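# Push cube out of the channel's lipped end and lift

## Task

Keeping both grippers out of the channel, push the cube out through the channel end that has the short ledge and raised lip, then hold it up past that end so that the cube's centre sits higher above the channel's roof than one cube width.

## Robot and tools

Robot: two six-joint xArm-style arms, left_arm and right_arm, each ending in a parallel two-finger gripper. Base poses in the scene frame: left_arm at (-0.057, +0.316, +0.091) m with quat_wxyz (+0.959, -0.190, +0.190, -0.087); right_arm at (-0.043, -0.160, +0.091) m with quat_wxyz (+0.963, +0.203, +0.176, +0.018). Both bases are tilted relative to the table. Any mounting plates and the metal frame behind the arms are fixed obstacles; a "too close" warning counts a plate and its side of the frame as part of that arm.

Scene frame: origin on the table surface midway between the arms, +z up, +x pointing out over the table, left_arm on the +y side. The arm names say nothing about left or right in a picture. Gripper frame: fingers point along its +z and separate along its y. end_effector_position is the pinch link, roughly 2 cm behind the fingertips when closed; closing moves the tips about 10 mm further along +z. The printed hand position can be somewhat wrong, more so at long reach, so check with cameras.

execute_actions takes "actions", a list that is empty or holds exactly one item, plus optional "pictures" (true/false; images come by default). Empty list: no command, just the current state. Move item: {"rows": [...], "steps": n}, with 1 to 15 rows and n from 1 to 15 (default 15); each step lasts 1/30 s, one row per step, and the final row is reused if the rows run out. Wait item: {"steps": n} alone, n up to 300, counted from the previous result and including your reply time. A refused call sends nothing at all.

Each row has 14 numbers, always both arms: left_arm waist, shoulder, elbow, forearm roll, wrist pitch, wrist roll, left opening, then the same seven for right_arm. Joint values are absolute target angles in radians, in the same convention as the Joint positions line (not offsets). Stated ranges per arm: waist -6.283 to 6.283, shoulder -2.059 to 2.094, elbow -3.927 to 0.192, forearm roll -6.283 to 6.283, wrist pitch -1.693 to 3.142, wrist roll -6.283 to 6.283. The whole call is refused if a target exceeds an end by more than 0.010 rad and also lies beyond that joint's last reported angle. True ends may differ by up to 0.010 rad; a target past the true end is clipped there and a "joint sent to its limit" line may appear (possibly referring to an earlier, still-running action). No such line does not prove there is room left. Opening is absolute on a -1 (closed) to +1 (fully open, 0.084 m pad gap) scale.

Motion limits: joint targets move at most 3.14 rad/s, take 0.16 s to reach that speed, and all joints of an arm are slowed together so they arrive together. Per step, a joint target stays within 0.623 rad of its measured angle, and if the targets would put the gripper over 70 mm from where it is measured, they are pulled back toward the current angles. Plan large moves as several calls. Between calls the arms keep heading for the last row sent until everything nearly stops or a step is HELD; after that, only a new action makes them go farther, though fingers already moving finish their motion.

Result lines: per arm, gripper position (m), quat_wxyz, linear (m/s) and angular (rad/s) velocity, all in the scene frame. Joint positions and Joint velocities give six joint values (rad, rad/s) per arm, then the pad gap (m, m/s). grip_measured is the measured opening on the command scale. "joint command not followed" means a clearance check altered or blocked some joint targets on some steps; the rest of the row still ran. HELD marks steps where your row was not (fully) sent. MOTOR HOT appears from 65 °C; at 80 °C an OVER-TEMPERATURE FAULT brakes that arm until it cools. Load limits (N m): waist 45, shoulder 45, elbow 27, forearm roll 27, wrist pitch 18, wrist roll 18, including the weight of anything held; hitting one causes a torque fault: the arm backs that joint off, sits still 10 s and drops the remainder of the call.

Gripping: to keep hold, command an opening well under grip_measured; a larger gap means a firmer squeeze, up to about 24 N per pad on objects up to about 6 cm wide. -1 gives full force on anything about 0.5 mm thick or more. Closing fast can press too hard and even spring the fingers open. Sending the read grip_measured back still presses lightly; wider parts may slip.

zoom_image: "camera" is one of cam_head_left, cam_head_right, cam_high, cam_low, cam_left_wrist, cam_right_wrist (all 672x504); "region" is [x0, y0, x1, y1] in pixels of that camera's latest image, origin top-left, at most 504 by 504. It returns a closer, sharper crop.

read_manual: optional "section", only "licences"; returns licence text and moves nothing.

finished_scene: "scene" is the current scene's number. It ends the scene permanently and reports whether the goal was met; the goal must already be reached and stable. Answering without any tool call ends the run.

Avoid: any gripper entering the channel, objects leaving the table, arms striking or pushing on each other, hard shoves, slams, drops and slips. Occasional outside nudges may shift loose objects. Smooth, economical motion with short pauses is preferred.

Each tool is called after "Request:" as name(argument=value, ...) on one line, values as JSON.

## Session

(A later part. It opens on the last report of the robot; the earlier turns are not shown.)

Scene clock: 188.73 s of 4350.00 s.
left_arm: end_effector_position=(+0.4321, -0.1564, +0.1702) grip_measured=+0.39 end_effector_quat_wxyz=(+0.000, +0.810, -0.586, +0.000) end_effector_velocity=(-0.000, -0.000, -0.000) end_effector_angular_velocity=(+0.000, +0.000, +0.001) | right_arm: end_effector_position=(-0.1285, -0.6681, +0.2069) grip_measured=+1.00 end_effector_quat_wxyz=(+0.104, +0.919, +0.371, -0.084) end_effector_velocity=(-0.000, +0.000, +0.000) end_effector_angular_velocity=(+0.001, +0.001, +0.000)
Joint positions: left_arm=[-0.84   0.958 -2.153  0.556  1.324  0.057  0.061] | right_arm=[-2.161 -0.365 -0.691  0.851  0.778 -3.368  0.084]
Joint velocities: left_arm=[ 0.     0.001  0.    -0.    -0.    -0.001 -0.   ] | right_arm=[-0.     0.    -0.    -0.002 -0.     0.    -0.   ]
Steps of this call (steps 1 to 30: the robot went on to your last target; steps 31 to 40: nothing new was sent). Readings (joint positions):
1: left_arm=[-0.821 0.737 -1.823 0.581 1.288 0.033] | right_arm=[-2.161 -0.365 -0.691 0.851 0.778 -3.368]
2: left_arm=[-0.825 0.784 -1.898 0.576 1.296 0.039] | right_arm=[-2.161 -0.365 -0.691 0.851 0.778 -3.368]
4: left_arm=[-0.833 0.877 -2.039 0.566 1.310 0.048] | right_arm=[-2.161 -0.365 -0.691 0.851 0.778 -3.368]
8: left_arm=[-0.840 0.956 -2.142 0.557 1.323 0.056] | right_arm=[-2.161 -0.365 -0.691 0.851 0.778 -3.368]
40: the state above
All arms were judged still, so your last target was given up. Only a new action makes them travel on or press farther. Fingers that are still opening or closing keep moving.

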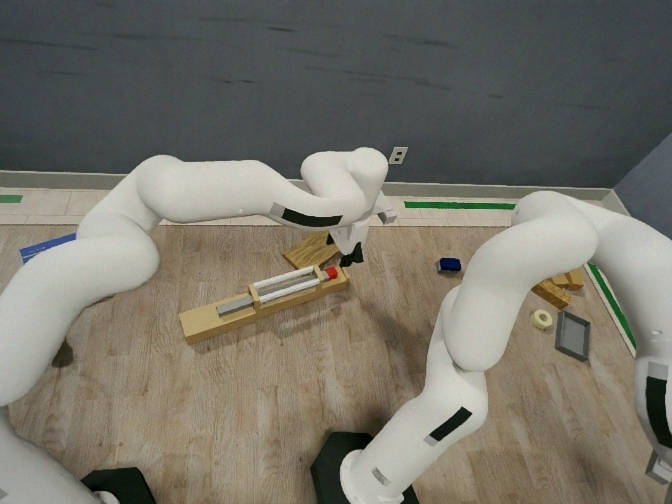

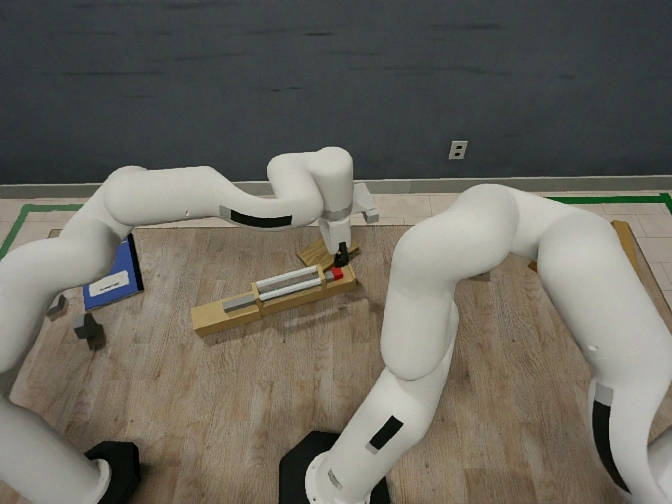

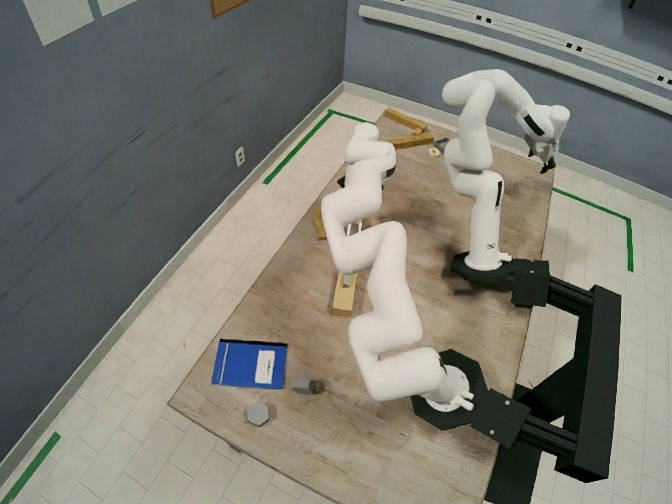

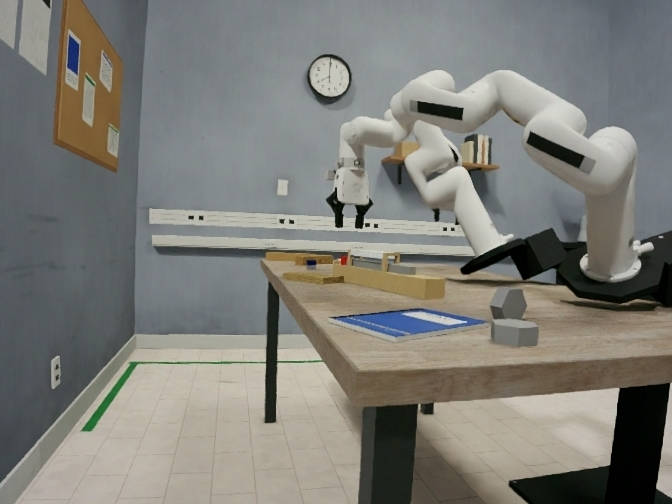

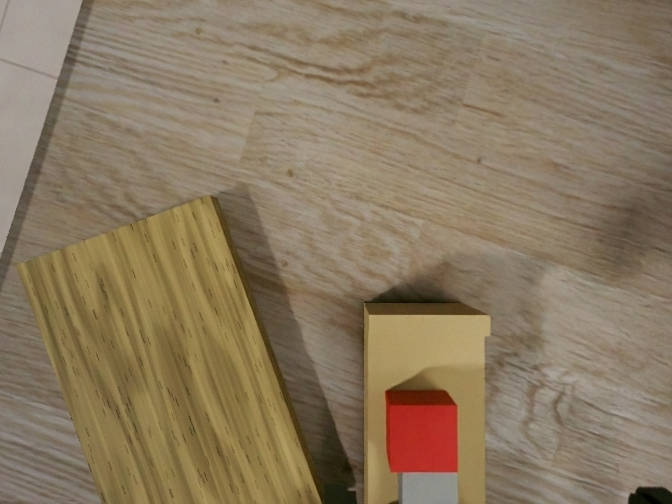

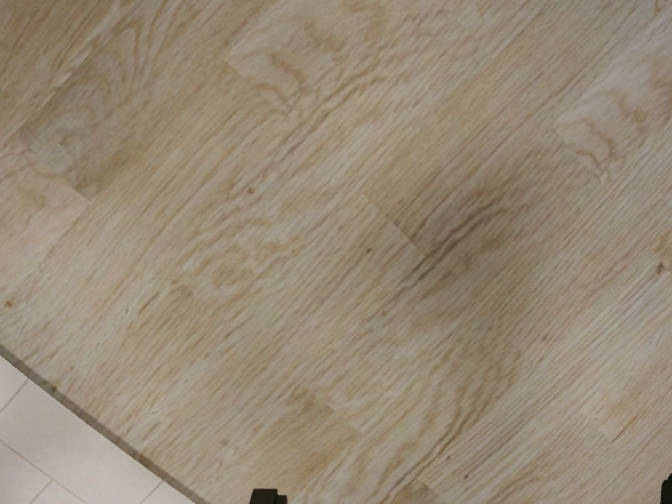

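Well centred.

Request:
execute_actions(actions=[{"rows":[[-0.7963,1.0035,-2.11,0.5818,1.2283,0.04,0.4,-2.161,-0.365,-0.691,0.851,0.778,-3.368,1],[-0.7963,1.0035,-2.11,0.5818,1.2283,0.04,0.4,-2.161,-0.365,-0.691,0.851,0.778,-3.368,1],[-0.7963,1.0035,-2.11,0.5818,1.2283,0.04,0.4,-2.161,-0.365,-0.691,0.851,0.778,-3.368,1],[-0.7963,1.0035,-2.11,0.5818,1.2283,0.04,0.4,-2.161,-0.365,-0.691,0.851,0.778,-3.368,1],[-0.7963,1.0035,-2.11,0.5818,1.2283,0.04,0.4,-2.161,-0.365,-0.691,0.851,0.778,-3.368,1],[-0.7963,1.0035,-2.11,0.5818,1.2283,0.04,0.4,-2.161,-0.365,-0.691,0.851,0.778,-3.368,1],[-0.7529,1.0492,-2.0668,0.6071,1.133,0.023,0.4,-2.161,-0.365,-0.691,0.851,0.778,-3.368,1]]}], pictures=false)

Request:
execute_actions(actions=[{"steps":15}], pictures=false)

Request:
execute_actions(actions=[{"rows":[[-0.7529,1.0492,-2.0668,0.6071,1.133,0.023,-1,-2.161,-0.365,-0.691,0.851,0.778,-3.368,1]]}], pictures=false)

Request:
execute_actions(actions=[{"rows":[[-0.8397,0.9579,-2.1527,0.5564,1.3236,0.057,-1,-2.161,-0.365,-0.691,0.851,0.778,-3.368,1]]}], pictures=false)

Request:
execute_actions(actions=[{"steps":20}])

Scene clock: 200.03 s of 4350.00 s.
left_arm: end_effector_position=(+0.4278, -0.1548, +0.0650) grip_measured=+0.39 end_effector_quat_wxyz=(-0.002, +0.809, -0.588, -0.005) end_effector_velocity=(+0.016, -0.031, +0.047) end_effector_angular_velocity=(-0.102, -0.065, +0.005) | right_arm: end_effector_position=(-0.1285, -0.6681, +0.2069) grip_measured=+1.00 end_effector_quat_wxyz=(+0.104, +0.919, +0.371, -0.084) end_effector_velocity=(-0.000, -0.000, +0.000) end_effector_angular_velocity=(+0.000, +0.000, +0.000)
Joint positions: left_arm=[-0.751  1.054 -2.062  0.607  1.136  0.023  0.061] | right_arm=[-2.161 -0.365 -0.691  0.851  0.778 -3.368  0.084]
Joint velocities: left_arm=[-0.038 -0.03  -0.037  0.004 -0.044 -0.004  0.   ] | right_arm=[-0.     0.    -0.    -0.001 -0.     0.    -0.   ]
Steps of this call (steps 1 to 90: nothing new was sent; then 7.80 s passed at rest; steps 91 to 105: all 15 steps of this action). Readings (joint positions):
91: left_arm=[-0.840 0.958 -2.153 0.556 1.324 0.057] | right_arm=[-2.161 -0.365 -0.691 0.851 0.778 -3.368]
92: left_arm=[-0.839 0.959 -2.152 0.557 1.319 0.056] | right_arm=[-2.161 -0.365 -0.691 0.851 0.778 -3.368]
94: left_arm=[-0.823 0.973 -2.138 0.569 1.273 0.048] | right_arm=[-2.161 -0.365 -0.691 0.851 0.778 -3.368]
98: left_arm=[-0.792 1.012 -2.101 0.582 1.228 0.040] | right_arm=[-2.161 -0.365 -0.691 0.851 0.778 -3.368]
105: the state above

Scene clock: 200.53 s of 4350.00 s.
left_arm: end_effector_position=(+0.4311, -0.1568, +0.0704) grip_measured=+0.39 end_effector_quat_wxyz=(+0.000, +0.810, -0.587, +0.000) end_effector_velocity=(+0.001, +0.000, +0.000) end_effector_angular_velocity=(+0.000, -0.001, +0.000) | right_arm: end_effector_position=(-0.1285, -0.6681, +0.2069) grip_measured=+1.00 end_effector_quat_wxyz=(+0.104, +0.919, +0.371, -0.084) end_effector_velocity=(+0.000, -0.000, +0.000) end_effector_angular_velocity=(-0.001, +0.000, +0.001)
Joint positions: left_arm=[-0.753  1.049 -2.067  0.607  1.133  0.023  0.061] | right_arm=[-2.161 -0.365 -0.691  0.851  0.778 -3.368  0.084]
Joint velocities: left_arm=[ 0.001 -0.001  0.     0.     0.     0.001  0.   ] | right_arm=[ 0.001 -0.001 -0.    -0.    -0.    -0.    -0.   ]
Steps of this call (steps 1 to 15: the robot went on to your last target). Readings (joint positions):
1: left_arm=[-0.752 1.052 -2.064 0.607 1.134 0.023] | right_arm=[-2.161 -0.365 -0.691 0.851 0.778 -3.368]
2: left_arm=[-0.753 1.050 -2.067 0.607 1.134 0.023] | right_arm=[-2.161 -0.365 -0.691 0.851 0.778 -3.368]
4: left_arm=[-0.754 1.047 -2.070 0.607 1.133 0.023] | right_arm=[-2.161 -0.365 -0.691 0.851 0.778 -3.368]
8: left_arm=[-0.753 1.048 -2.068 0.607 1.133 0.023] | right_arm=[-2.161 -0.365 -0.691 0.851 0.778 -3.368]
15: the state above
All arms were judged still, so your last target was given up. Only a new action makes them travel on or press farther. Fingers that are still opening or closing keep moving.

Scene clock: 201.03 s of 4350.00 s.
left_arm: end_effector_position=(+0.4310, -0.1567, +0.0702) grip_measured=-0.46 end_effector_quat_wxyz=(+0.000, +0.810, -0.587, +0.000) end_effector_velocity=(+0.000, +0.000, +0.000) end_effector_angular_velocity=(+0.001, +0.000, +0.001) | right_arm: end_effector_position=(-0.1285, -0.6681, +0.2069) grip_measured=+1.00 end_effector_quat_wxyz=(+0.104, +0.919, +0.371, -0.084) end_effector_velocity=(+0.000, +0.000, -0.000) end_effector_angular_velocity=(+0.001, -0.001, +0.000)
Joint positions: left_arm=[-0.753  1.049 -2.067  0.607  1.133  0.023  0.024] | right_arm=[-2.161 -0.365 -0.691  0.851  0.778 -3.368  0.084]
Joint velocities: left_arm=[ 0.     0.    -0.001 -0.     0.001 -0.     0.   ] | right_arm=[ 0.001  0.001 -0.    -0.     0.     0.     0.   ]
Steps of this call (steps 1 to 15: all 15 steps of this action). Readings (joint positions):
1: left_arm=[-0.753 1.049 -2.067 0.607 1.133 0.023] | right_arm=[-2.161 -0.365 -0.691 0.851 0.778 -3.368]
2: left_arm=[-0.753 1.049 -2.067 0.607 1.133 0.023] | right_arm=[-2.161 -0.365 -0.691 0.851 0.778 -3.368]
4: left_arm=[-0.753 1.049 -2.067 0.607 1.133 0.023] | right_arm=[-2.161 -0.365 -0.691 0.851 0.778 -3.368]
8: left_arm=[-0.753 1.049 -2.067 0.607 1.133 0.023] | right_arm=[-2.161 -0.365 -0.691 0.851 0.778 -3.368]
15: the state above

Scene clock: 201.53 s of 4350.00 s.
left_arm: end_effector_position=(+0.4298, -0.1555, +0.1656) grip_measured=-0.46 end_effector_quat_wxyz=(-0.002, +0.809, -0.588, -0.004) end_effector_velocity=(-0.016, +0.002, -0.027) end_effector_angular_velocity=(+0.044, +0.027, -0.022) | right_arm: end_effector_position=(-0.1285, -0.6681, +0.2069) grip_measured=+1.00 end_effector_quat_wxyz=(+0.104, +0.919, +0.371, -0.084) end_effector_velocity=(-0.000, +0.000, +0.000) end_effector_angular_velocity=(-0.000, +0.001, +0.001)
Joint positions: left_arm=[-0.838  0.962 -2.148  0.556  1.324  0.057  0.024] | right_arm=[-2.161 -0.365 -0.691  0.851  0.778 -3.368  0.084]
Joint velocities: left_arm=[ 0.004  0.033  0.018 -0.002  0.006 -0.    -0.   ] | right_arm=[-0.001  0.    -0.    -0.001 -0.    -0.001  0.   ]
Steps of this call (steps 1 to 15: all 15 steps of this action). Readings (joint positions):
1: left_arm=[-0.753 1.049 -2.067 0.607 1.133 0.023] | right_arm=[-2.161 -0.365 -0.691 0.851 0.778 -3.368]
2: left_arm=[-0.754 1.048 -2.068 0.606 1.137 0.024] | right_arm=[-2.161 -0.365 -0.691 0.851 0.778 -3.368]
4: left_arm=[-0.771 1.033 -2.083 0.593 1.189 0.033] | right_arm=[-2.161 -0.365 -0.691 0.851 0.778 -3.368]
8: left_arm=[-0.833 0.963 -2.149 0.562 1.299 0.053] | right_arm=[-2.161 -0.365 -0.691 0.851 0.778 -3.368]
15: the state above

Scene clock: 202.20 s of 4350.00 s.
left_arm: end_effector_position=(+0.4321, -0.1564, +0.1702) grip_measured=-0.46 end_effector_quat_wxyz=(+0.000, +0.810, -0.586, +0.000) end_effector_velocity=(-0.000, -0.000, +0.000) end_effector_angular_velocity=(-0.001, +0.000, +0.001) | right_arm: end_effector_position=(-0.1285, -0.6681, +0.2069) grip_measured=+1.00 end_effector_quat_wxyz=(+0.104, +0.919, +0.371, -0.084) end_effector_velocity=(-0.000, +0.000, -0.001) end_effector_angular_velocity=(+0.002, -0.001, -0.001)
Joint positions: left_arm=[-0.84   0.958 -2.153  0.556  1.324  0.057  0.024] | right_arm=[-2.161 -0.365 -0.691  0.851  0.778 -3.368  0.084]
Joint velocities: left_arm=[-0.    -0.     0.001 -0.    -0.001 -0.001 -0.   ] | right_arm=[-0.     0.002  0.    -0.001  0.001  0.     0.   ]
Steps of this call (steps 1 to 15: the robot went on to your last target; steps 16 to 20: nothing new was sent). Readings (joint positions):
1: left_arm=[-0.838 0.962 -2.148 0.556 1.324 0.057] | right_arm=[-2.161 -0.365 -0.691 0.851 0.778 -3.368]
2: left_arm=[-0.838 0.962 -2.149 0.556 1.324 0.057] | right_arm=[-2.161 -0.365 -0.691 0.851 0.778 -3.368]
4: left_arm=[-0.839 0.959 -2.152 0.556 1.324 0.057] | right_arm=[-2.161 -0.365 -0.691 0.851 0.778 -3.368]
8: left_arm=[-0.839 0.958 -2.153 0.556 1.324 0.057] | right_arm=[-2.161 -0.365 -0.691 0.851 0.778 -3.368]
20: the state above
All arms were judged still, so your last target was given up. Only a new action makes them travel on or press farther. Fingers that are still opening or closing keep moving.

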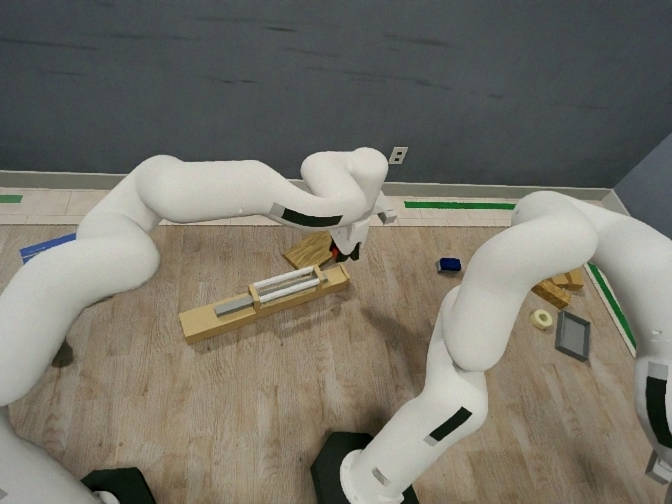

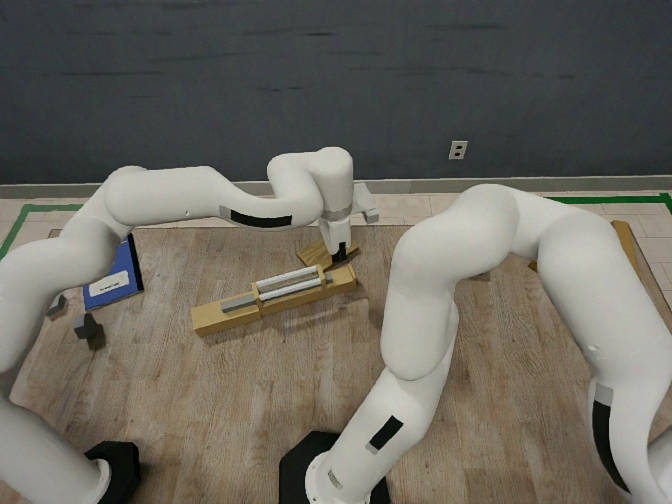

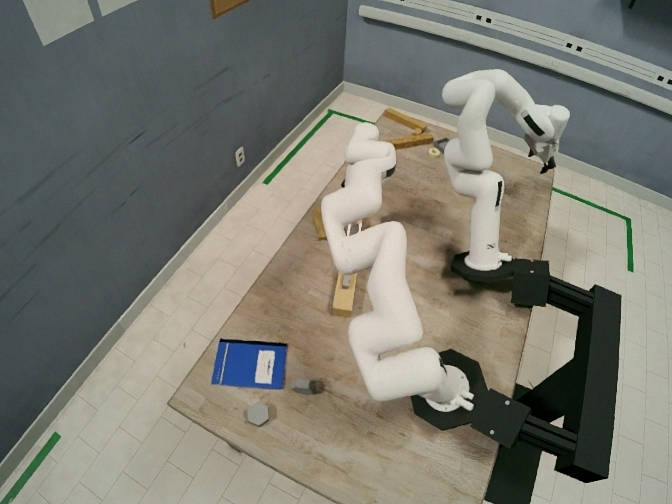

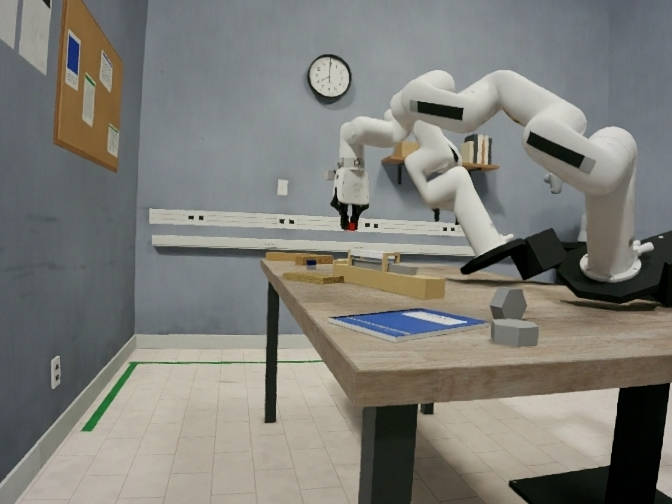

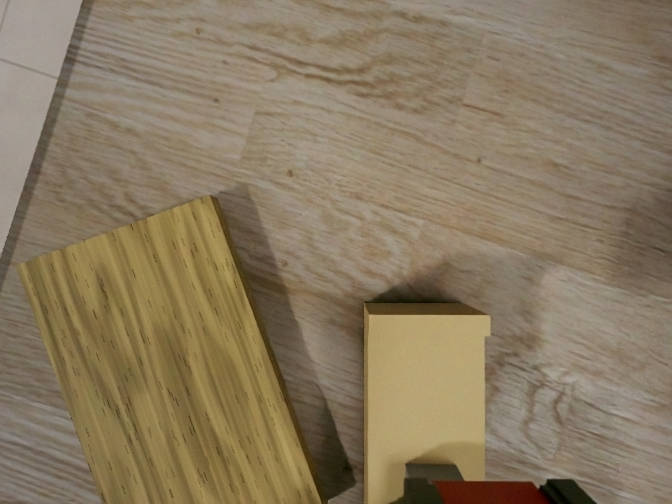

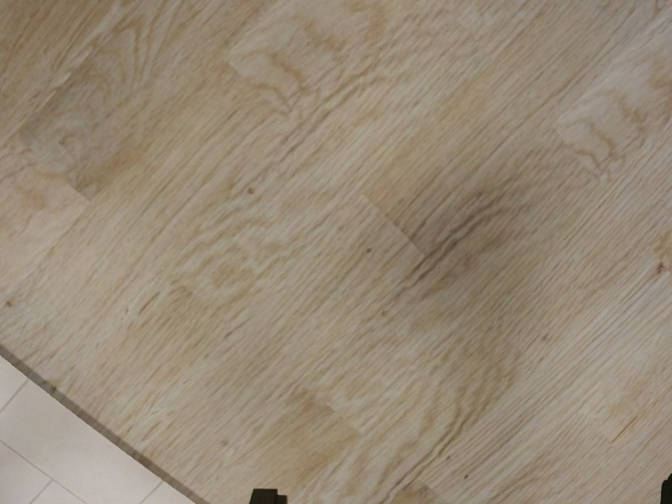

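Request:
finished_scene(scene=1)

The scene is finished: the task was done.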